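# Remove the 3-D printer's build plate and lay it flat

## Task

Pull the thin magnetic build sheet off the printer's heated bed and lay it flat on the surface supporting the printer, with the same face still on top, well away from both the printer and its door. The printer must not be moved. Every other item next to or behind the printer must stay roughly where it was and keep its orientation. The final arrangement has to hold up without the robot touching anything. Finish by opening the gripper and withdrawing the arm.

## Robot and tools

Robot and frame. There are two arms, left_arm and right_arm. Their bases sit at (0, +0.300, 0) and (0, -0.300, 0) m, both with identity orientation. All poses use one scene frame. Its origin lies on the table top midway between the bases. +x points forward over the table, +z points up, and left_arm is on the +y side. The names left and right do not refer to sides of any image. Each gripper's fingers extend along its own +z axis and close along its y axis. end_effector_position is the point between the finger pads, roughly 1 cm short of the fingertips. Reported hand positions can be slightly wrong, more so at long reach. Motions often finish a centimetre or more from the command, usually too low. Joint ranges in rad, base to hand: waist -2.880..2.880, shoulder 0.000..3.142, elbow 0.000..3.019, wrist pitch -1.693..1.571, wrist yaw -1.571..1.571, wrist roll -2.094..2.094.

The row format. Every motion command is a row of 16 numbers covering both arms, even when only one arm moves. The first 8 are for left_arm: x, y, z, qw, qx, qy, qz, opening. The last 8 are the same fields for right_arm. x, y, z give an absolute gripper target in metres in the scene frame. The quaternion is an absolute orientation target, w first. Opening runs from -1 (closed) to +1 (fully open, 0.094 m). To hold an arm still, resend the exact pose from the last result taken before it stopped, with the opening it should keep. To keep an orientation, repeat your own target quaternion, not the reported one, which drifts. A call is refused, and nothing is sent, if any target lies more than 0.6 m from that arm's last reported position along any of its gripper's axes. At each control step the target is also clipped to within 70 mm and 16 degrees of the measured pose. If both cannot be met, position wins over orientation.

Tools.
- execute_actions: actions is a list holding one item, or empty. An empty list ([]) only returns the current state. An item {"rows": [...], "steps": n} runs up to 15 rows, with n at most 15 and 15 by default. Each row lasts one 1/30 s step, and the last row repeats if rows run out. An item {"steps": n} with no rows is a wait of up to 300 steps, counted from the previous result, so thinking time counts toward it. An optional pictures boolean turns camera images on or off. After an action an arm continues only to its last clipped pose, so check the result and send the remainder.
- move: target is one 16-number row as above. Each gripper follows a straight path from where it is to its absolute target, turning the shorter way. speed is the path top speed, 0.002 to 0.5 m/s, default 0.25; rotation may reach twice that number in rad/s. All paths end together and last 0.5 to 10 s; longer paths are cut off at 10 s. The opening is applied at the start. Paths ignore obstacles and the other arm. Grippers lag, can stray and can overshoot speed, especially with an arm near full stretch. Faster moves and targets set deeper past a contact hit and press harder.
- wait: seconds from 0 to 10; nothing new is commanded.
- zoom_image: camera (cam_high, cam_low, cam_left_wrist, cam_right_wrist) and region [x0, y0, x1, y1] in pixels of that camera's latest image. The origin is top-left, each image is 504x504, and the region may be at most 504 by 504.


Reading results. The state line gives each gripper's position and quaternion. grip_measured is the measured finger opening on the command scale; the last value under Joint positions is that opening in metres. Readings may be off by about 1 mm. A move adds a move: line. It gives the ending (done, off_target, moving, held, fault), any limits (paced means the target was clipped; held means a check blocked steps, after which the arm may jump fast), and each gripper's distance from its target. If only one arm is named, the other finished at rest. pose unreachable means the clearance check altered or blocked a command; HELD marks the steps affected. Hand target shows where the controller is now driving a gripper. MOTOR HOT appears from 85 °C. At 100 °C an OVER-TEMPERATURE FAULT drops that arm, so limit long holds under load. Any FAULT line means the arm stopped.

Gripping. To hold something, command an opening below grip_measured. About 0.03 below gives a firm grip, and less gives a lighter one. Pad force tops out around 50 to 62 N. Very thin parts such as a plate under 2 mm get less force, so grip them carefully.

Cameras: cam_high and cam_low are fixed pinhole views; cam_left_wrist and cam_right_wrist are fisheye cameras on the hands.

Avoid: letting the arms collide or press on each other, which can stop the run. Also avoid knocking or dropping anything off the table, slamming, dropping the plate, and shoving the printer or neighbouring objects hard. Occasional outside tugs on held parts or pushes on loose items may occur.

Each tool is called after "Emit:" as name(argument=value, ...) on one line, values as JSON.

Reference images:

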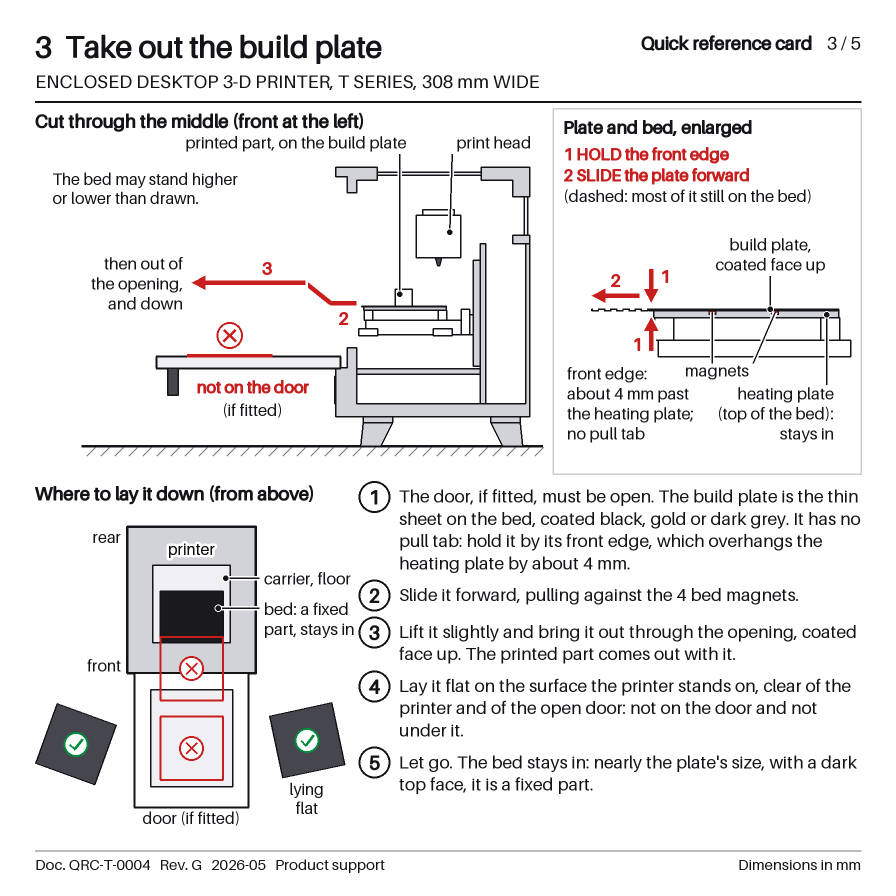

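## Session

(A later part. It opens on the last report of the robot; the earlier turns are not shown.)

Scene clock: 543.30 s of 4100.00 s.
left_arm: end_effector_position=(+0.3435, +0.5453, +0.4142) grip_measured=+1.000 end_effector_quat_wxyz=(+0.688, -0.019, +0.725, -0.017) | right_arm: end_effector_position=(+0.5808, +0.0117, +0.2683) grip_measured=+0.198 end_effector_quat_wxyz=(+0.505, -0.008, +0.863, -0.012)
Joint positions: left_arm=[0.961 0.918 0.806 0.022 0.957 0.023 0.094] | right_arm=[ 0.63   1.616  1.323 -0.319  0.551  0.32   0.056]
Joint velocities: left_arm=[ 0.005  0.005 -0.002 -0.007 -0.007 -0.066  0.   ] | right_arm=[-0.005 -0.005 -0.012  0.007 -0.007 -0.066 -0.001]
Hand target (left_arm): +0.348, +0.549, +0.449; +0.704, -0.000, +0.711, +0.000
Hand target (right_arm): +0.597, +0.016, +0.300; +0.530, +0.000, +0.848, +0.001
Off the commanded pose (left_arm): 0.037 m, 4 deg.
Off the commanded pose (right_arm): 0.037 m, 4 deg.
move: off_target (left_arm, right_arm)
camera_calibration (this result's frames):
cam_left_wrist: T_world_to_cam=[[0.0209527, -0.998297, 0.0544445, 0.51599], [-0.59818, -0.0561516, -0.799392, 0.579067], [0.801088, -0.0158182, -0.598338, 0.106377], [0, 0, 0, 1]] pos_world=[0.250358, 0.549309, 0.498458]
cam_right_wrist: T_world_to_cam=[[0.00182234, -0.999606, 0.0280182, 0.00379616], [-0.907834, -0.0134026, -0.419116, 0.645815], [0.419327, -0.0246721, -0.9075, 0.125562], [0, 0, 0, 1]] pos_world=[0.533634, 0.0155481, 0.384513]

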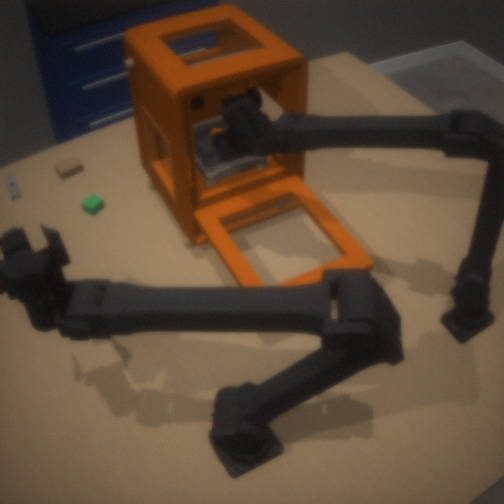

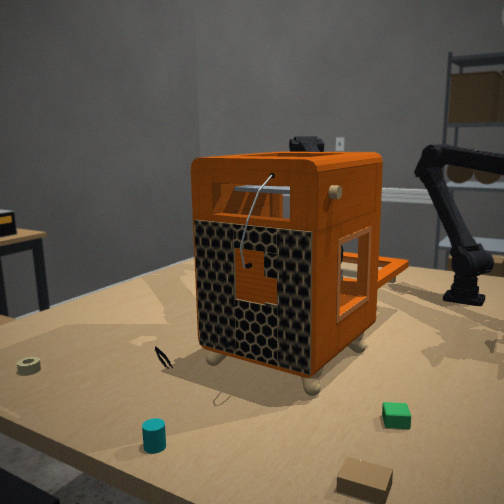

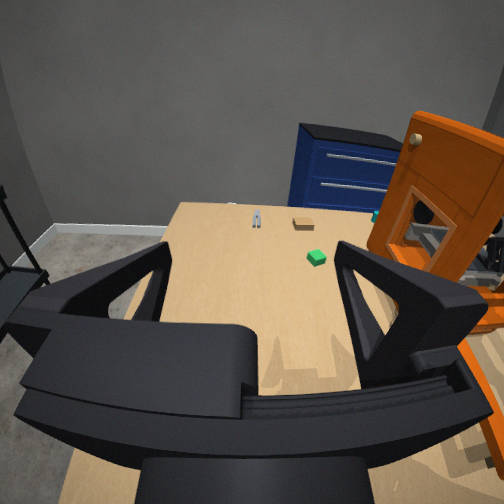

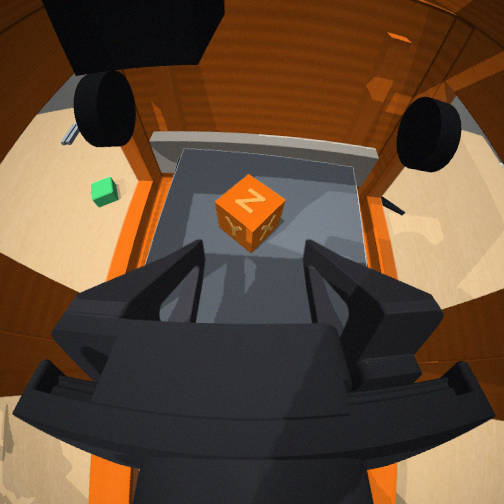

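Emit:
move(target=[0.35,0.55,0.45,0.704,0,0.711,0,1,0.65,0.016,0.285,0.53,0,0.848,0,0.2], speed=0.02)

Scene clock: 549.70 s of 4100.00 s.
left_arm: end_effector_position=(+0.3435, +0.5453, +0.4142) grip_measured=+1.000 end_effector_quat_wxyz=(+0.688, -0.019, +0.725, -0.017) | right_arm: end_effector_position=(+0.6300, +0.0128, +0.2540) grip_measured=+0.198 end_effector_quat_wxyz=(+0.505, -0.008, +0.863, -0.011)
Joint positions: left_arm=[0.961 0.918 0.806 0.022 0.957 0.023 0.094] | right_arm=[ 0.581  1.728  1.425 -0.293  0.508  0.289  0.056]
Joint velocities: left_arm=[-0.005 -0.005 -0.007 -0.012 -0.022 -0.007  0.   ] | right_arm=[-0.005 -0.005  0.002  0.002  0.037 -0.022  0.001]
Hand target (left_arm): +0.348, +0.549, +0.449; +0.704, -0.000, +0.711, +0.000
Hand target (right_arm): +0.648, +0.015, +0.285; +0.530, -0.000, +0.848, +0.000
Off the commanded pose (left_arm): 0.037 m, 4 deg.
Off the commanded pose (right_arm): 0.037 m, 4 deg.
move: off_target (left_arm, right_arm)
camera_calibration (this result's frames):
cam_left_wrist: T_world_to_cam=[[0.0209527, -0.998297, 0.0544445, 0.51599], [-0.59818, -0.0561516, -0.799392, 0.579067], [0.801088, -0.0158182, -0.598338, 0.106377], [0, 0, 0, 1]] pos_world=[0.250358, 0.549309, 0.498458]
cam_right_wrist: T_world_to_cam=[[0.00293192, -0.999649, 0.026317, 0.00488024], [-0.908104, -0.0136815, -0.41852, 0.684564], [0.418734, -0.0226715, -0.907826, 0.0924055], [0, 0, 0, 1]] pos_world=[0.582948, 0.0163394, 0.370264]

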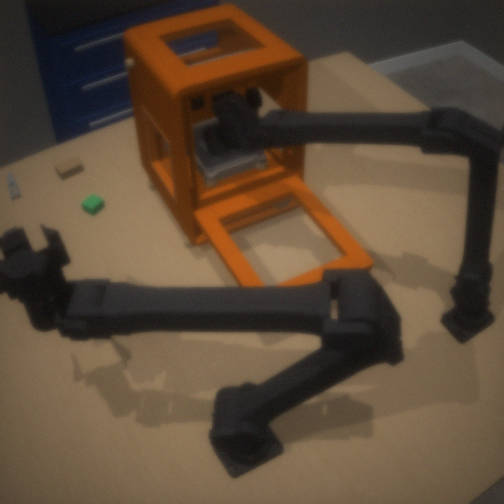

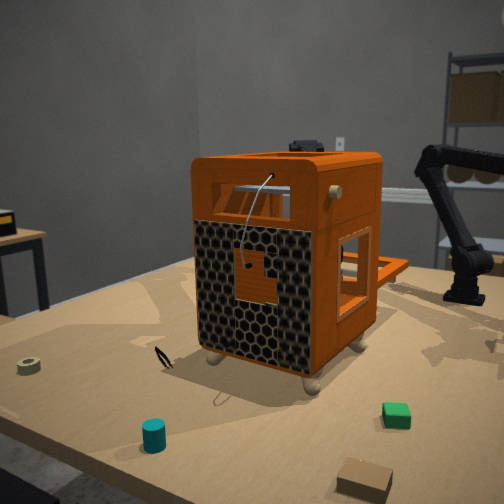

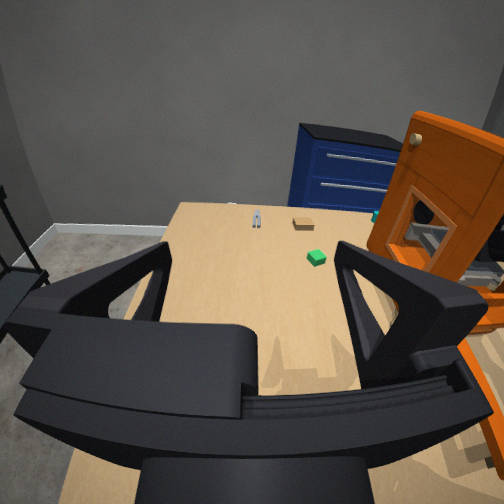

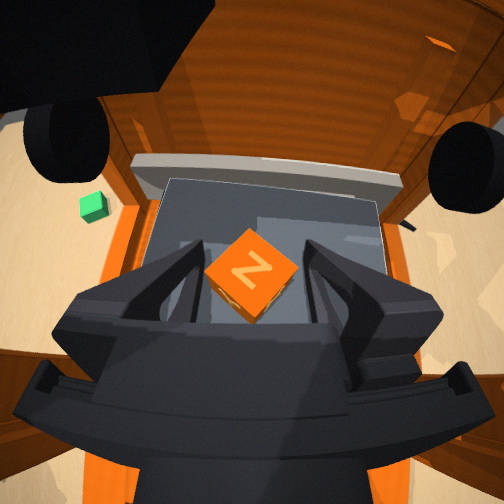

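Emit:
execute_actions(actions=[{"rows":[[0.35,0.55,0.45,0.704,0,0.711,0,1,0.648,0.015,0.285,0.53,0,0.848,0,0.0],[0.35,0.55,0.45,0.704,0,0.711,0,1,0.648,0.015,0.285,0.53,0,0.848,0,0.0],[0.35,0.55,0.45,0.704,0,0.711,0,1,0.648,0.015,0.285,0.53,0,0.848,0,-0.1],[0.35,0.55,0.45,0.704,0,0.711,0,1,0.648,0.015,0.285,0.53,0,0.848,0,-0.1],[0.35,0.55,0.45,0.704,0,0.711,0,1,0.648,0.015,0.285,0.53,0,0.848,0,-0.2],[0.35,0.55,0.45,0.704,0,0.711,0,1,0.648,0.015,0.285,0.53,0,0.848,0,-0.2],[0.35,0.55,0.45,0.704,0,0.711,0,1,0.648,0.015,0.285,0.53,0,0.848,0,-0.3]],"steps":15}])

Scene clock: 554.60 s of 4100.00 s.
left_arm: end_effector_position=(+0.3435, +0.5453, +0.4142) grip_measured=+1.000 end_effector_quat_wxyz=(+0.688, -0.019, +0.725, -0.017) | right_arm: end_effector_position=(+0.6303, +0.0133, +0.2544) grip_measured=-0.214 end_effector_quat_wxyz=(+0.505, -0.008, +0.863, -0.009)
Joint positions: left_arm=[0.961 0.918 0.806 0.022 0.957 0.023 0.094] | right_arm=[ 0.581  1.728  1.425 -0.291  0.506  0.288  0.037]
Joint velocities: left_arm=[-0.005 -0.015 -0.012 -0.007 -0.037 -0.037  0.   ] | right_arm=[-0.015 -0.005 -0.007  0.012  0.051 -0.007  0.001]
Hand target (left_arm): +0.348, +0.549, +0.449; +0.704, -0.000, +0.711, +0.000
Hand target (right_arm): +0.646, +0.014, +0.285; +0.530, -0.000, +0.848, +0.000
Off the commanded pose (left_arm): 0.037 m, 4 deg.
Off the commanded pose (right_arm): 0.035 m, 4 deg.
Steps of this call (steps 1 to 90: nothing new was sent; then 1.40 s passed at rest; steps 91 to 105: all 15 steps of this action). Readings (end_effector_position):
91: left_arm (+0.3435, +0.5453, +0.4142) | right_arm (+0.6301, +0.0129, +0.2540)
92: left_arm (+0.3435, +0.5453, +0.4142) | right_arm (+0.6301, +0.0129, +0.2542)
94: left_arm (+0.3435, +0.5453, +0.4142) | right_arm (+0.6302, +0.0132, +0.2543)
98: left_arm (+0.3435, +0.5453, +0.4142) | right_arm (+0.6303, +0.0133, +0.2544)
105: the state above
camera_calibration (this result's frames):
cam_left_wrist: T_world_to_cam=[[0.0209527, -0.998297, 0.0544445, 0.51599], [-0.59818, -0.0561516, -0.799392, 0.579067], [0.801088, -0.0158182, -0.598338, 0.106377], [0, 0, 0, 1]] pos_world=[0.250358, 0.549309, 0.498458]
cam_right_wrist: T_world_to_cam=[[0.00484302, -0.999685, 0.0246306, 0.00458994], [-0.907389, -0.0147448, -0.420033, 0.684901], [0.420264, -0.0203154, -0.907175, 0.0915265], [0, 0, 0, 1]] pos_world=[0.582984, 0.0165466, 0.370598]

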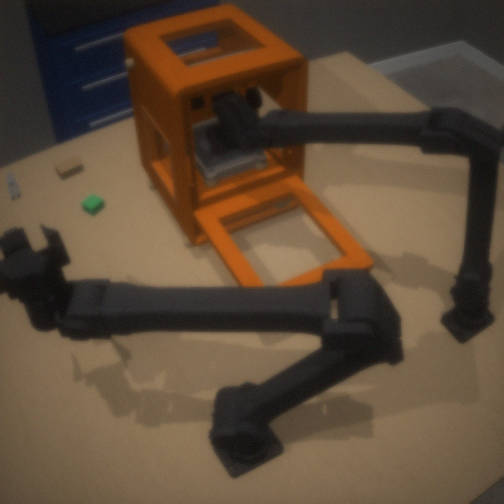

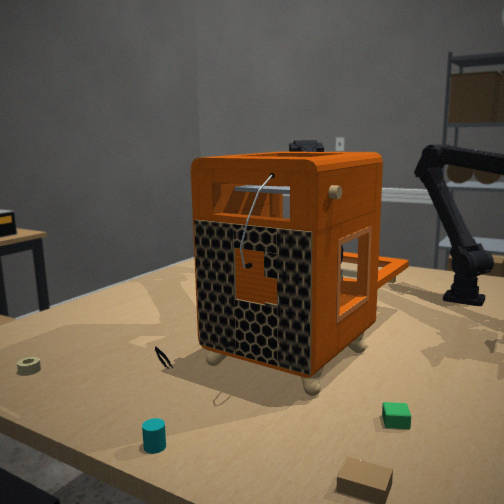

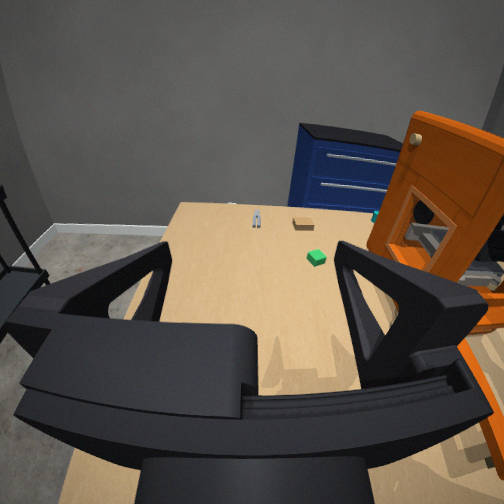

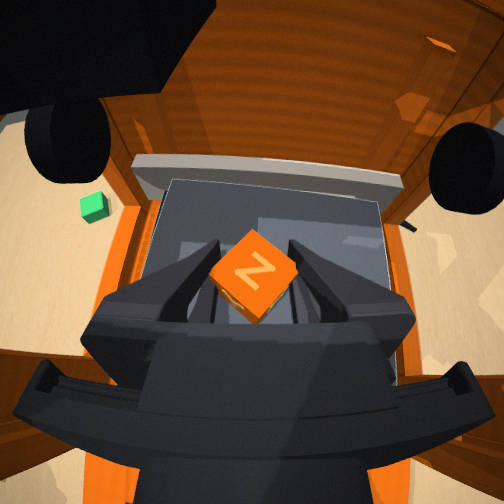

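Cube held without rotating (maybe welded). Pull.

Emit:
move(target=[0.35,0.55,0.45,0.704,0,0.711,0,1,0.59,0.012,0.275,0.53,0,0.848,0,-0.3], speed=0.015)

Scene clock: 560.67 s of 4100.00 s.
left_arm: end_effector_position=(+0.3435, +0.5453, +0.4142) grip_measured=+1.000 end_effector_quat_wxyz=(+0.688, -0.019, +0.725, -0.017) | right_arm: end_effector_position=(+0.5936, +0.0033, +0.2538) grip_measured=-0.214 end_effector_quat_wxyz=(+0.513, -0.007, +0.858, -0.016)
Joint positions: left_arm=[0.961 0.918 0.806 0.022 0.957 0.023 0.094] | right_arm=[ 0.607  1.642  1.303 -0.249  0.546  0.294  0.037]
Joint velocities: left_arm=[-0.015  0.005 -0.027 -0.002 -0.051 -0.066  0.   ] | right_arm=[-0.015 -0.005  0.032  0.012  0.066  0.007 -0.001]
Hand target (left_arm): +0.348, +0.549, +0.449; +0.704, -0.000, +0.711, +0.000
Hand target (right_arm): +0.590, +0.012, +0.275; +0.530, -0.001, +0.848, +0.000
Off the commanded pose (left_arm): 0.037 m, 4 deg.
Off the commanded pose (right_arm): 0.023 m, 3 deg.
move: off_target (left_arm, right_arm)
camera_calibration (this result's frames):
cam_left_wrist: T_world_to_cam=[[0.0209527, -0.998297, 0.0544445, 0.51599], [-0.59818, -0.0561516, -0.799392, 0.579067], [0.801088, -0.0158182, -0.598338, 0.106377], [0, 0, 0, 1]] pos_world=[0.250358, 0.549309, 0.498458]
cam_right_wrist: T_world_to_cam=[[-0.00503153, -0.999408, 0.0340479, -0.00170303], [-0.900151, -0.0103034, -0.435457, 0.650843], [0.43555, -0.0328393, -0.899565, 0.0951856], [0, 0, 0, 1]] pos_world=[0.54439, 0.00812968, 0.369098]

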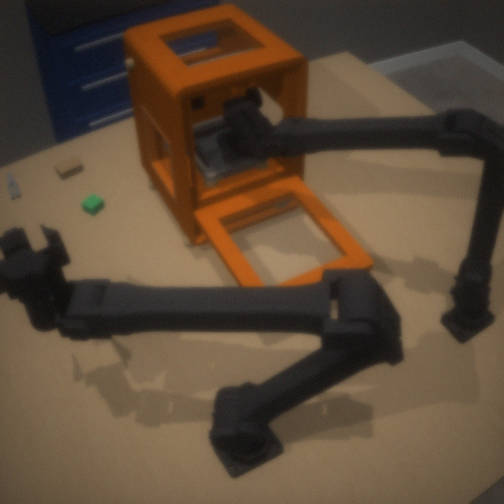

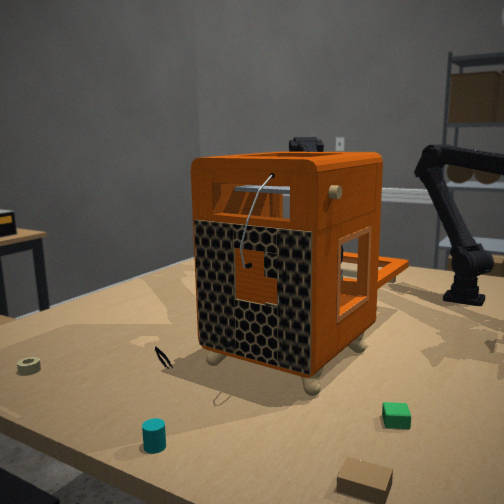

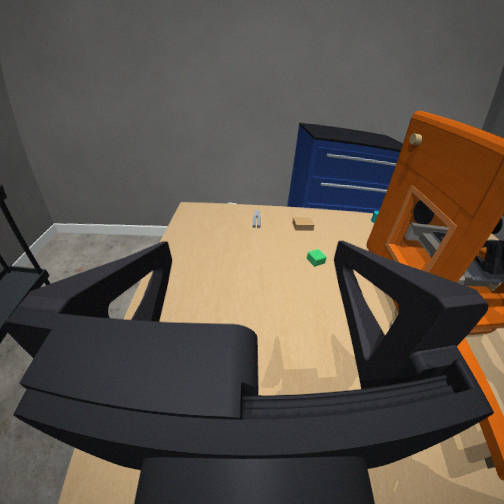

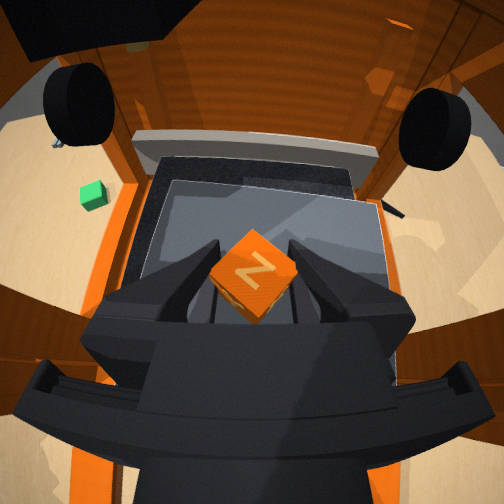

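Emit:
move(target=[0.35,0.55,0.45,0.704,0,0.711,0,1,0.50,0.022,0.285,0.53,0,0.848,0,-0.3], speed=0.03)

Emit:
move(target=[0.35,0.55,0.45,0.704,0,0.711,0,1,0.37,0.015,0.29,0.53,0,0.848,0,-0.3], speed=0.04)

Scene clock: 566.90 s of 4100.00 s.
left_arm: end_effector_position=(+0.3435, +0.5453, +0.4142) grip_measured=+1.000 end_effector_quat_wxyz=(+0.688, -0.019, +0.725, -0.017) | right_arm: end_effector_position=(+0.5039, +0.0173, +0.2608) grip_measured=-0.214 end_effector_quat_wxyz=(+0.517, -0.011, +0.856, -0.016)
Joint positions: left_arm=[0.961 0.918 0.806 0.022 0.957 0.023 0.094] | right_arm=[ 0.739  1.483  1.137 -0.281  0.653  0.37   0.037]
Joint velocities: left_arm=[-0.005  0.005  0.007 -0.007  0.007  0.066  0.   ] | right_arm=[-0.024 -0.015  0.007 -0.022  0.037 -0.051 -0.   ]
Hand target (left_arm): +0.348, +0.549, +0.449; +0.704, -0.000, +0.711, +0.000
Hand target (right_arm): +0.500, +0.021, +0.284; +0.530, -0.001, +0.848, -0.001
Off the commanded pose (left_arm): 0.037 m, 4 deg.
Off the commanded pose (right_arm): 0.025 m, 3 deg.
move: off_target (left_arm, right_arm)
camera_calibration (this result's frames):
cam_left_wrist: T_world_to_cam=[[0.0209527, -0.998297, 0.0544445, 0.51599], [-0.59818, -0.0561516, -0.799392, 0.579067], [0.801088, -0.0158182, -0.598338, 0.106377], [0, 0, 0, 1]] pos_world=[0.250358, 0.549309, 0.498458]
cam_right_wrist: T_world_to_cam=[[0.00246582, -0.999243, 0.0388177, 0.00651476], [-0.8959, -0.0194523, -0.443829, 0.573539], [0.444248, -0.0336824, -0.89527, 0.135564], [0, 0, 0, 1]] pos_world=[0.453593, 0.0222326, 0.375667]

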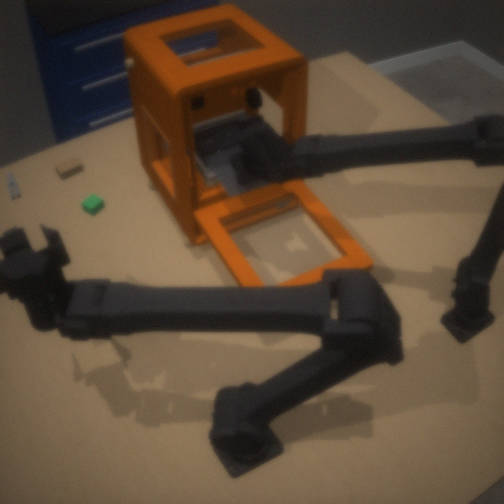

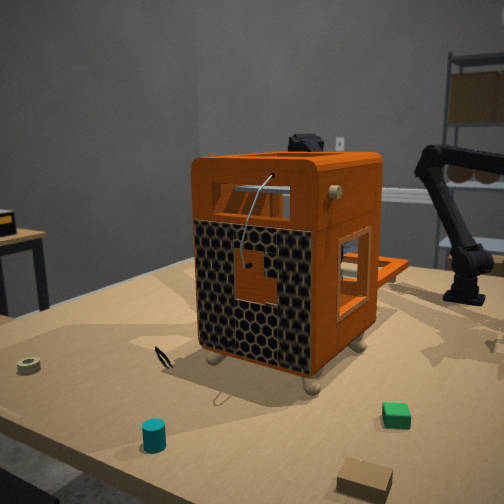

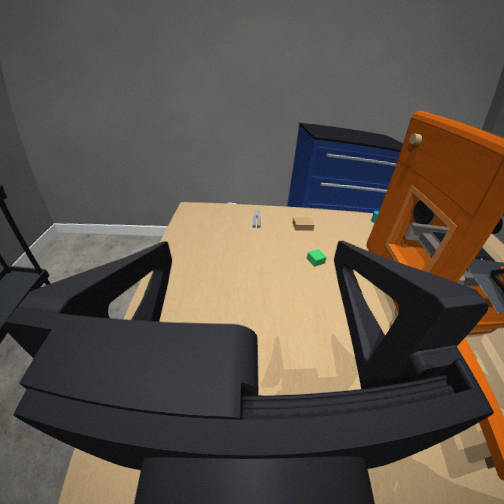

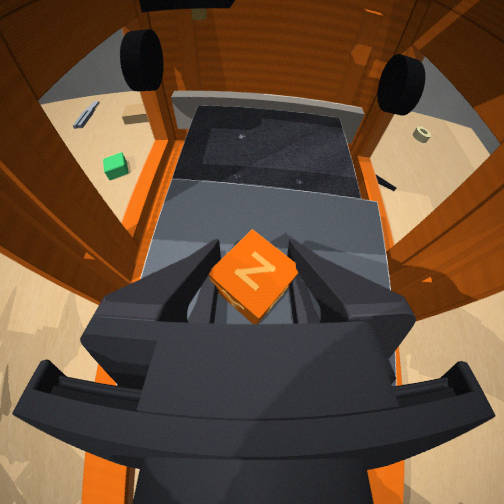

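Scene clock: 571.40 s of 4100.00 s.
left_arm: end_effector_position=(+0.3435, +0.5453, +0.4142) grip_measured=+1.000 end_effector_quat_wxyz=(+0.688, -0.019, +0.725, -0.017) | right_arm: end_effector_position=(+0.3720, +0.0074, +0.2732) grip_measured=-0.214 end_effector_quat_wxyz=(+0.523, -0.010, +0.852, -0.018)
Joint positions: left_arm=[0.961 0.918 0.806 0.022 0.957 0.023 0.094] | right_arm=[ 0.959  1.231  0.941 -0.45   0.836  0.549  0.037]
Joint velocities: left_arm=[-0.005 -0.005 -0.017  0.002  0.081 -0.007  0.   ] | right_arm=[-0.005 -0.015  0.002 -0.007 -0.007  0.022 -0.001]
Hand target (left_arm): +0.348, +0.549, +0.449; +0.704, -0.000, +0.711, +0.000
Hand target (right_arm): +0.371, +0.013, +0.290; +0.531, -0.001, +0.848, -0.001
Off the commanded pose (left_arm): 0.037 m, 4 deg.
Off the commanded pose (right_arm): 0.019 m, 3 deg.
move: off_target (left_arm, right_arm)
camera_calibration (this result's frames):
cam_left_wrist: T_world_to_cam=[[0.0209527, -0.998297, 0.0544445, 0.51599], [-0.59818, -0.0561516, -0.799392, 0.579067], [0.801088, -0.0158182, -0.598338, 0.106377], [0, 0, 0, 1]] pos_world=[0.250358, 0.549309, 0.498458]
cam_right_wrist: T_world_to_cam=[[-0.00222462, -0.999124, 0.0417879, -0.00255607], [-0.88932, -0.0171322, -0.456964, 0.46174], [0.45728, -0.0381794, -0.888503, 0.198316], [0, 0, 0, 1]] pos_world=[0.319943, 0.0129284, 0.387309]

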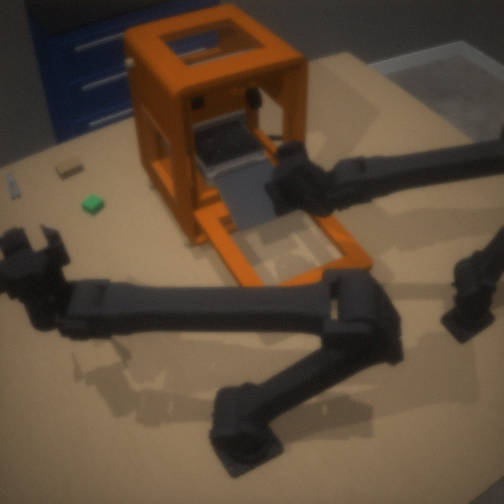

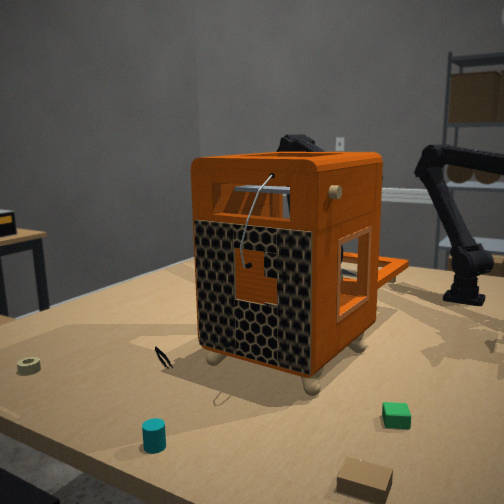

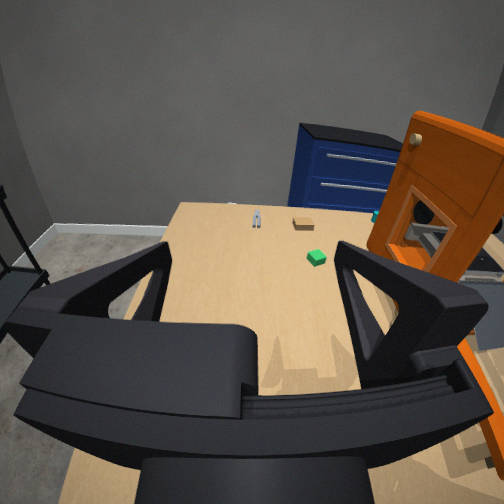

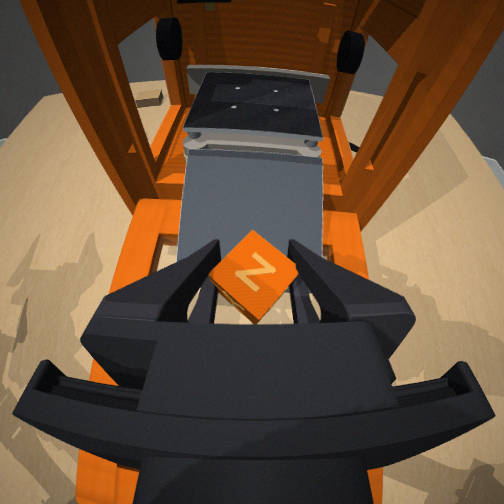

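Emit:
move(target=[0.35,0.55,0.45,0.704,0,0.711,0,1,0.29,0.01,0.29,0.53,0,0.848,0,-0.3], speed=0.03)

Scene clock: 577.33 s of 4100.00 s.
left_arm: end_effector_position=(+0.3435, +0.5453, +0.4142) grip_measured=+1.000 end_effector_quat_wxyz=(+0.688, -0.019, +0.725, -0.017) | right_arm: end_effector_position=(+0.2946, +0.0081, +0.2824) grip_measured=-0.214 end_effector_quat_wxyz=(+0.528, -0.007, +0.849, -0.011)
Joint positions: left_arm=[0.961 0.918 0.806 0.022 0.957 0.023 0.094] | right_arm=[ 1.147  1.13   0.903 -0.664  0.964  0.764  0.037]
Joint velocities: left_arm=[-0.015  0.005 -0.007  0.002 -0.022 -0.007  0.   ] | right_arm=[-0.015 -0.015 -0.012 -0.012  0.051 -0.007  0.001]
Hand target (left_arm): +0.348, +0.549, +0.449; +0.704, -0.000, +0.711, +0.000
Hand target (right_arm): +0.291, +0.009, +0.290; +0.531, -0.000, +0.848, -0.001
Off the commanded pose (left_arm): 0.037 m, 4 deg.
Off the commanded pose (right_arm): 0.009 m, 2 deg.
move: off_target (left_arm)
camera_calibration (this result's frames):
cam_left_wrist: T_world_to_cam=[[0.0209527, -0.998297, 0.0544445, 0.51599], [-0.59818, -0.0561516, -0.799392, 0.579067], [0.801088, -0.0158182, -0.598338, 0.106377], [0, 0, 0, 1]] pos_world=[0.250358, 0.549309, 0.498458]
cam_right_wrist: T_world_to_cam=[[0.0000933293, -0.999656, 0.0262257, 0.00129246], [-0.884393, -0.0123232, -0.46658, 0.398329], [0.466743, -0.0231503, -0.88409, 0.237748], [0, 0, 0, 1]] pos_world=[0.241312, 0.0117046, 0.39601]

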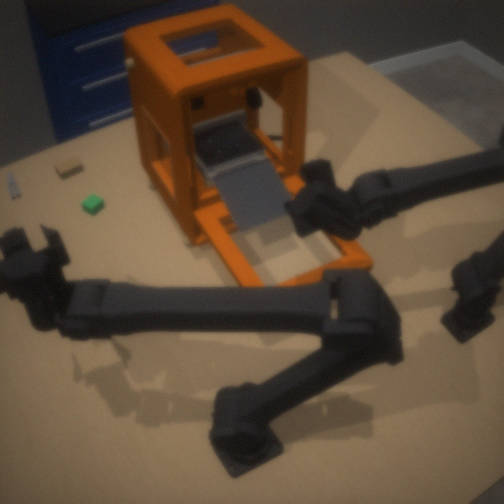

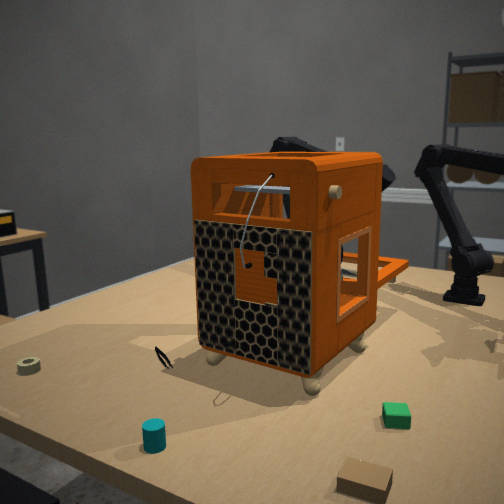

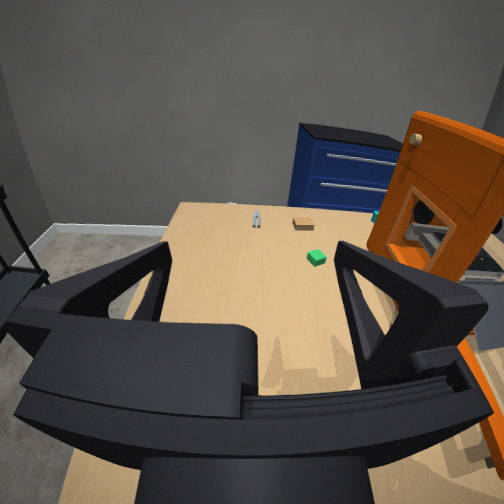

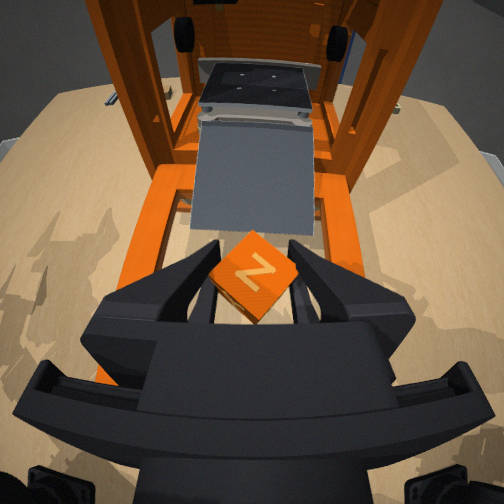

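Emit:
zoom_image(camera="cam_high", region=[170,90,370,290])

Emit:
move(target=[0.35,0.55,0.45,0.704,0,0.711,0,1,0.30,-0.22,0.25,0.38,0,0.925,0,-0.3], speed=0.15)

Emit:
move(target=[0.35,0.55,0.45,0.704,0,0.711,0,1,0.30,-0.22,0.035,0.38,0,0.925,0,-0.3], speed=0.08)

Region (170, 90, 370, 290) of cam_high's 504x504 image, scaled by 2.520, with more detail than that image has.

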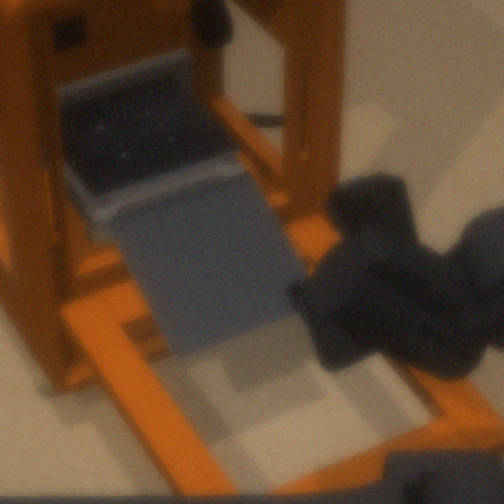

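Scene clock: 583.00 s of 4100.00 s.
left_arm: end_effector_position=(+0.3435, +0.5453, +0.4142) grip_measured=+1.000 end_effector_quat_wxyz=(+0.688, -0.019, +0.725, -0.017) | right_arm: end_effector_position=(+0.2991, -0.2166, +0.2443) grip_measured=-0.214 end_effector_quat_wxyz=(+0.375, +0.010, +0.927, +0.004)
Joint positions: left_arm=[0.961 0.918 0.806 0.022 0.957 0.023 0.094] | right_arm=[ 0.438  0.67   0.682 -0.862  0.299  0.346  0.037]
Joint velocities: left_arm=[-0.015  0.005 -0.002  0.017  0.051 -0.037  0.   ] | right_arm=[-0.005 -0.005  0.002  0.007 -0.037 -0.007 -0.001]
Hand target (left_arm): +0.348, +0.549, +0.449; +0.704, -0.000, +0.711, +0.000
Hand target (right_arm): +0.299, -0.217, +0.248; +0.377, +0.004, +0.926, +0.002
Off the commanded pose (left_arm): 0.037 m, 4 deg.
Off the commanded pose (right_arm): 0.007 m, 1 deg.
After step 90, 0.57 s passed at rest.
move: off_target (left_arm)
camera_calibration (this result's frames):
cam_left_wrist: T_world_to_cam=[[0.0209527, -0.998297, 0.0544445, 0.51599], [-0.59818, -0.0561516, -0.799392, 0.579067], [0.801088, -0.0158182, -0.598338, 0.106377], [0, 0, 0, 1]] pos_world=[0.250358, 0.549309, 0.498458]
cam_right_wrist: T_world_to_cam=[[-0.016115, -0.999752, -0.015368, -0.2073], [-0.989509, 0.018153, -0.143325, 0.340848], [0.143568, 0.0128971, -0.989556, 0.327007], [0, 0, 0, 1]] pos_world=[0.286984, -0.217654, 0.369258]

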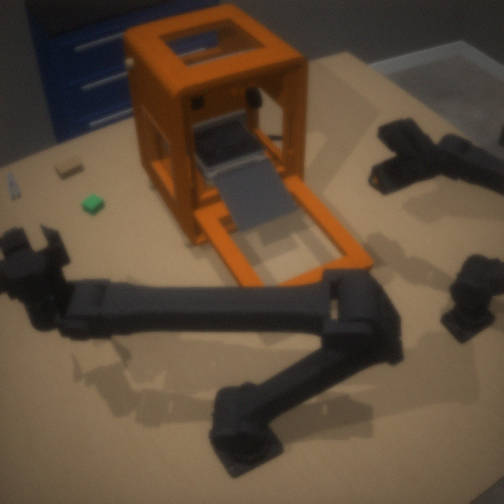

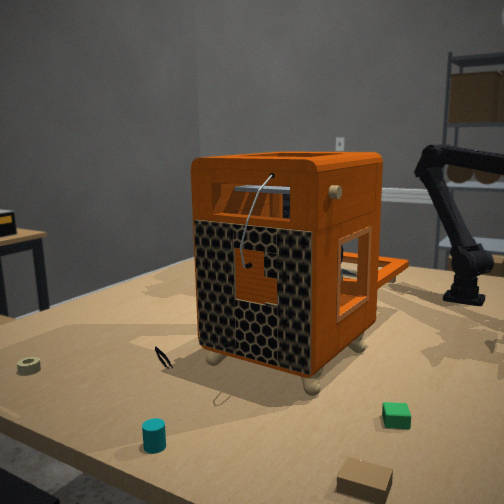

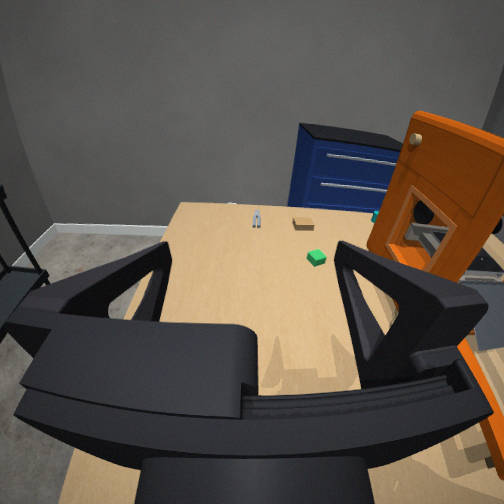

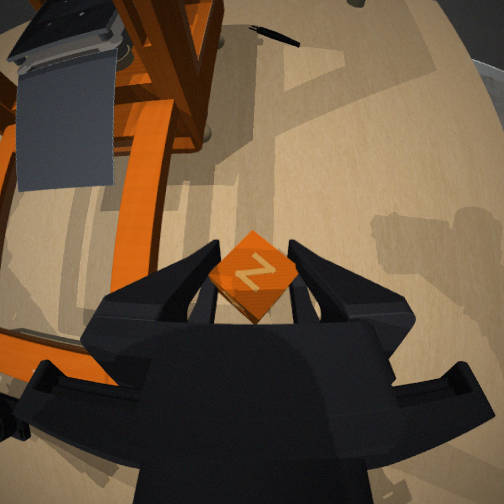

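Scene clock: 585.93 s of 4100.00 s.
left_arm: end_effector_position=(+0.3435, +0.5453, +0.4142) grip_measured=+1.000 end_effector_quat_wxyz=(+0.688, -0.019, +0.725, -0.017) | right_arm: end_effector_position=(+0.2913, -0.2203, +0.0299) grip_measured=-0.214 end_effector_quat_wxyz=(+0.368, -0.000, +0.930, -0.002)
Joint positions: left_arm=[0.961 0.918 0.806 0.022 0.957 0.023 0.094] | right_arm=[ 0.435  1.015  0.206 -0.058  0.296  0.325  0.037]
Joint velocities: left_arm=[-0.015 -0.015 -0.012  0.002  0.007 -0.051  0.   ] | right_arm=[ 0.015 -0.005 -0.012  0.037  0.066  0.022 -0.   ]
Hand target (left_arm): +0.348, +0.549, +0.449; +0.704, -0.000, +0.711, +0.000
Hand target (right_arm): +0.299, -0.221, +0.036; +0.380, +0.000, +0.925, -0.000
Off the commanded pose (left_arm): 0.037 m, 4 deg.
Off the commanded pose (right_arm): 0.010 m, 1 deg.
move: off_target (left_arm)
camera_calibration (this result's frames):
cam_left_wrist: T_world_to_cam=[[0.0209527, -0.998297, 0.0544445, 0.51599], [-0.59818, -0.0561516, -0.799392, 0.579067], [0.801088, -0.0158182, -0.598338, 0.106377], [0, 0, 0, 1]] pos_world=[0.250358, 0.549309, 0.498458]
cam_right_wrist: T_world_to_cam=[[-0.000825042, -0.999993, 0.00356763, -0.219505], [-0.991835, 0.000363325, -0.127531, 0.298737], [0.127529, -0.00364371, -0.991828, 0.117028], [0, 0, 0, 1]] pos_world=[0.281193, -0.219186, 0.154953]

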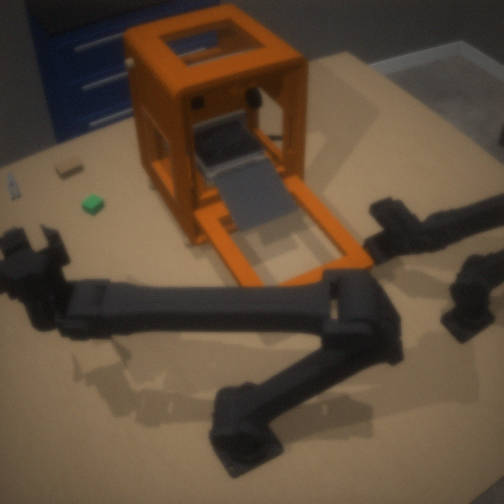

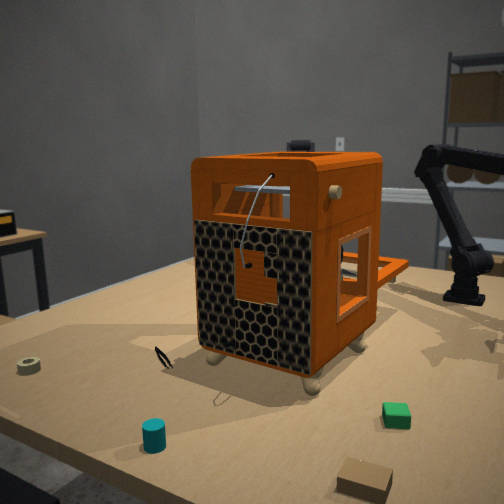

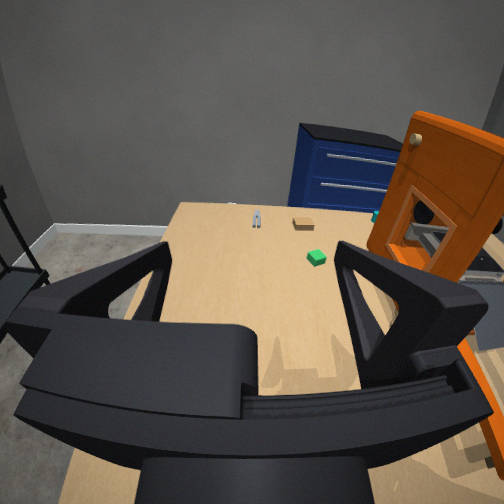

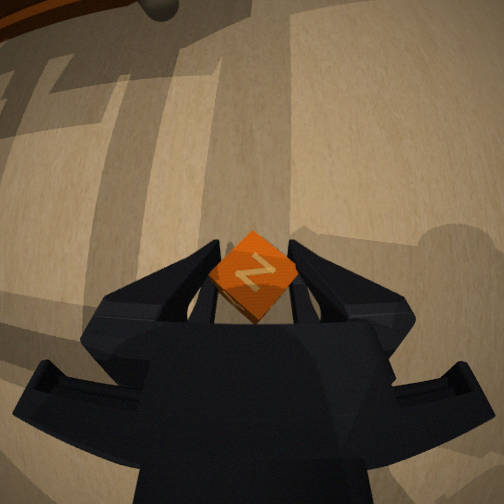

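Emit:
move(target=[0.35,0.55,0.45,0.704,0,0.711,0,1,0.295,-0.22,0.028,0.38,0,0.925,0,0.3], speed=0.05)

Emit:
move(target=[0.35,0.55,0.45,0.704,0,0.711,0,1,0.27,-0.15,0.27,0.5,-0.5,0.5,-0.5,-0.4], speed=0.15)

Scene clock: 589.27 s of 4100.00 s.
left_arm: end_effector_position=(+0.3435, +0.5453, +0.4142) grip_measured=+1.000 end_effector_quat_wxyz=(+0.688, -0.019, +0.725, -0.017) | right_arm: end_effector_position=(+0.2910, -0.2204, +0.0256) grip_measured=+0.298 end_effector_quat_wxyz=(+0.373, +0.000, +0.928, +0.000)
Joint positions: left_arm=[0.961 0.918 0.806 0.022 0.957 0.023 0.094] | right_arm=[ 0.435  1.035  0.192 -0.013  0.296  0.325  0.061]
Joint velocities: left_arm=[-0.005 -0.024 -0.022 -0.002  0.007 -0.051  0.   ] | right_arm=[ 0.015  0.005  0.007  0.007 -0.095  0.022  0.001]
Hand target (left_arm): +0.348, +0.549, +0.449; +0.704, -0.000, +0.711, +0.000
Hand target (right_arm): +0.295, -0.220, +0.028; +0.380, -0.000, +0.925, +0.000
Off the commanded pose (left_arm): 0.037 m, 4 deg.
Off the commanded pose (right_arm): 0.005 m, 1 deg.
move: off_target (left_arm)
camera_calibration (this result's frames):
cam_left_wrist: T_world_to_cam=[[0.0209527, -0.998297, 0.0544445, 0.51599], [-0.59818, -0.0561516, -0.799392, 0.579067], [0.801088, -0.0158182, -0.598338, 0.106377], [0, 0, 0, 1]] pos_world=[0.250358, 0.549309, 0.498458]
cam_right_wrist: T_world_to_cam=[[-0.000561898, -0.999999, -0.000841712, -0.219583], [-0.990506, 0.000672274, -0.137471, 0.297862], [0.137471, 0.000756476, -0.990505, 0.110912], [0, 0, 0, 1]] pos_world=[0.279663, -0.219867, 0.150621]

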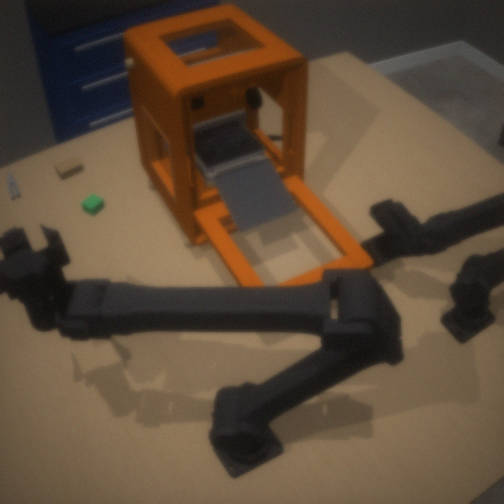

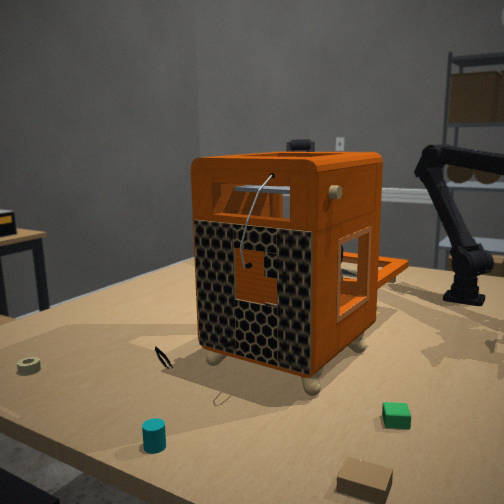

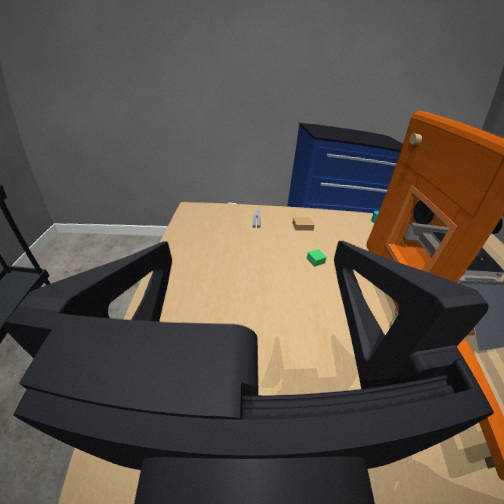

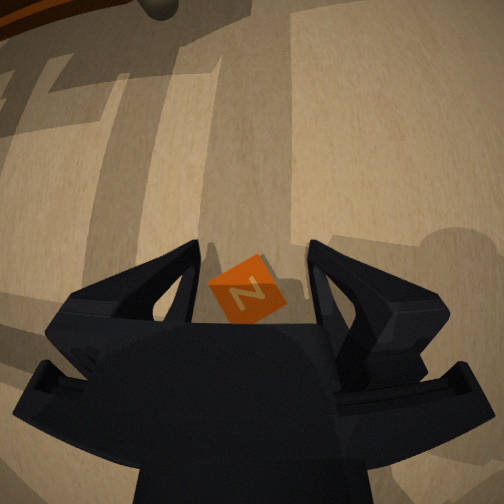

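Scene clock: 595.53 s of 4100.00 s.
left_arm: end_effector_position=(+0.3435, +0.5453, +0.4142) grip_measured=+1.000 end_effector_quat_wxyz=(+0.688, -0.019, +0.725, -0.017) | right_arm: end_effector_position=(+0.2734, -0.1567, +0.2475) grip_measured=-0.386 end_effector_quat_wxyz=(+0.485, -0.515, +0.498, -0.502)
Joint positions: left_arm=[0.961 0.918 0.806 0.022 0.957 0.023 0.094] | right_arm=[ 0.957  0.605  0.211  0.349  0.957 -1.567  0.029]
Joint velocities: left_arm=[-0.015 -0.005  0.012 -0.002 -0.066 -0.051  0.   ] | right_arm=[-0.005 -0.005 -0.022  0.007 -0.037 -0.007  0.   ]
Hand target (left_arm): +0.348, +0.549, +0.449; +0.704, -0.000, +0.711, +0.000
Hand target (right_arm): +0.274, -0.150, +0.269; +0.504, -0.503, +0.493, -0.500
Off the commanded pose (left_arm): 0.037 m, 4 deg.
Off the commanded pose (right_arm): 0.024 m, 2 deg.
move: off_target (left_arm, right_arm)
camera_calibration (this result's frames):
cam_left_wrist: T_world_to_cam=[[0.0209527, -0.998297, 0.0544445, 0.51599], [-0.59818, -0.0561516, -0.799392, 0.579067], [0.801088, -0.0158182, -0.598338, 0.106377], [0, 0, 0, 1]] pos_world=[0.250358, 0.549309, 0.498458]
cam_right_wrist: T_world_to_cam=[[0.0254628, 0.0327554, 0.999139, -0.248451], [-0.585325, -0.809738, 0.041463, 0.0288647], [0.810399, -0.585877, -0.00144567, -0.187638], [0, 0, 0, 1]] pos_world=[0.175283, -0.0784216, 0.246769]

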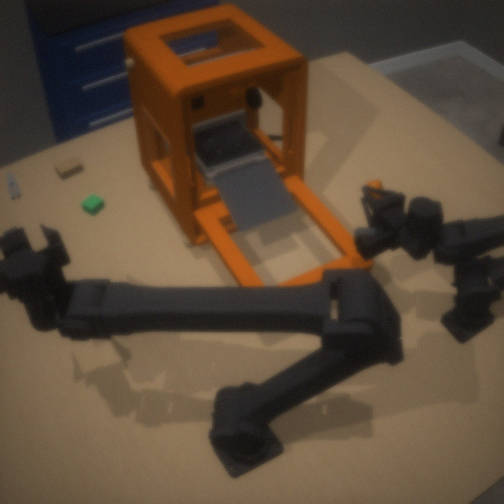

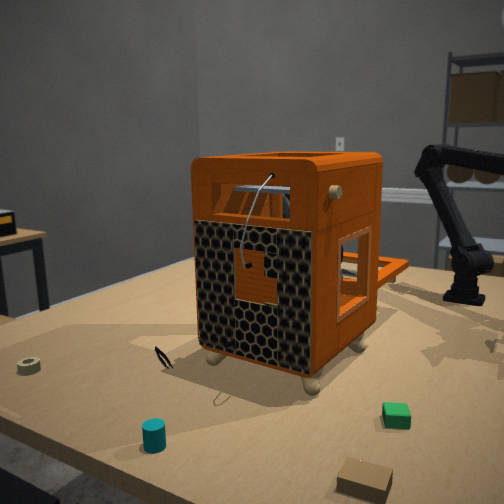

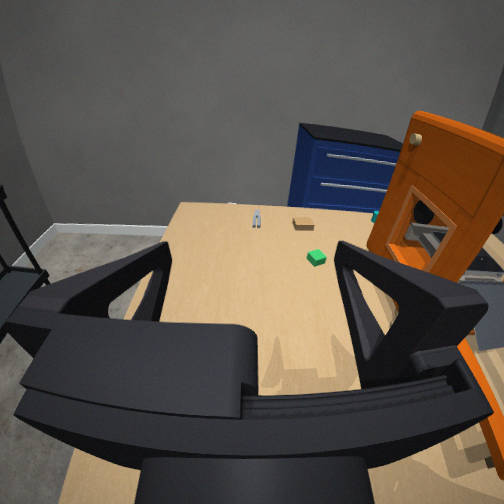

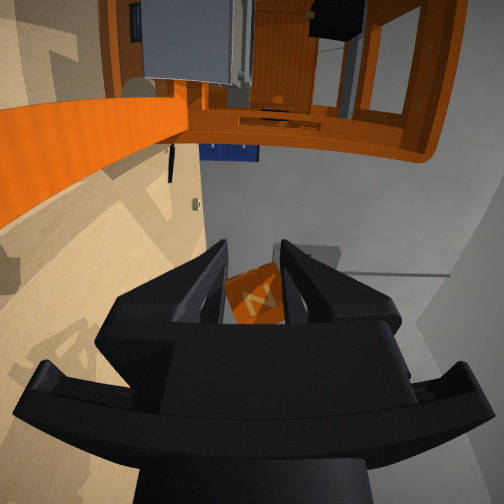

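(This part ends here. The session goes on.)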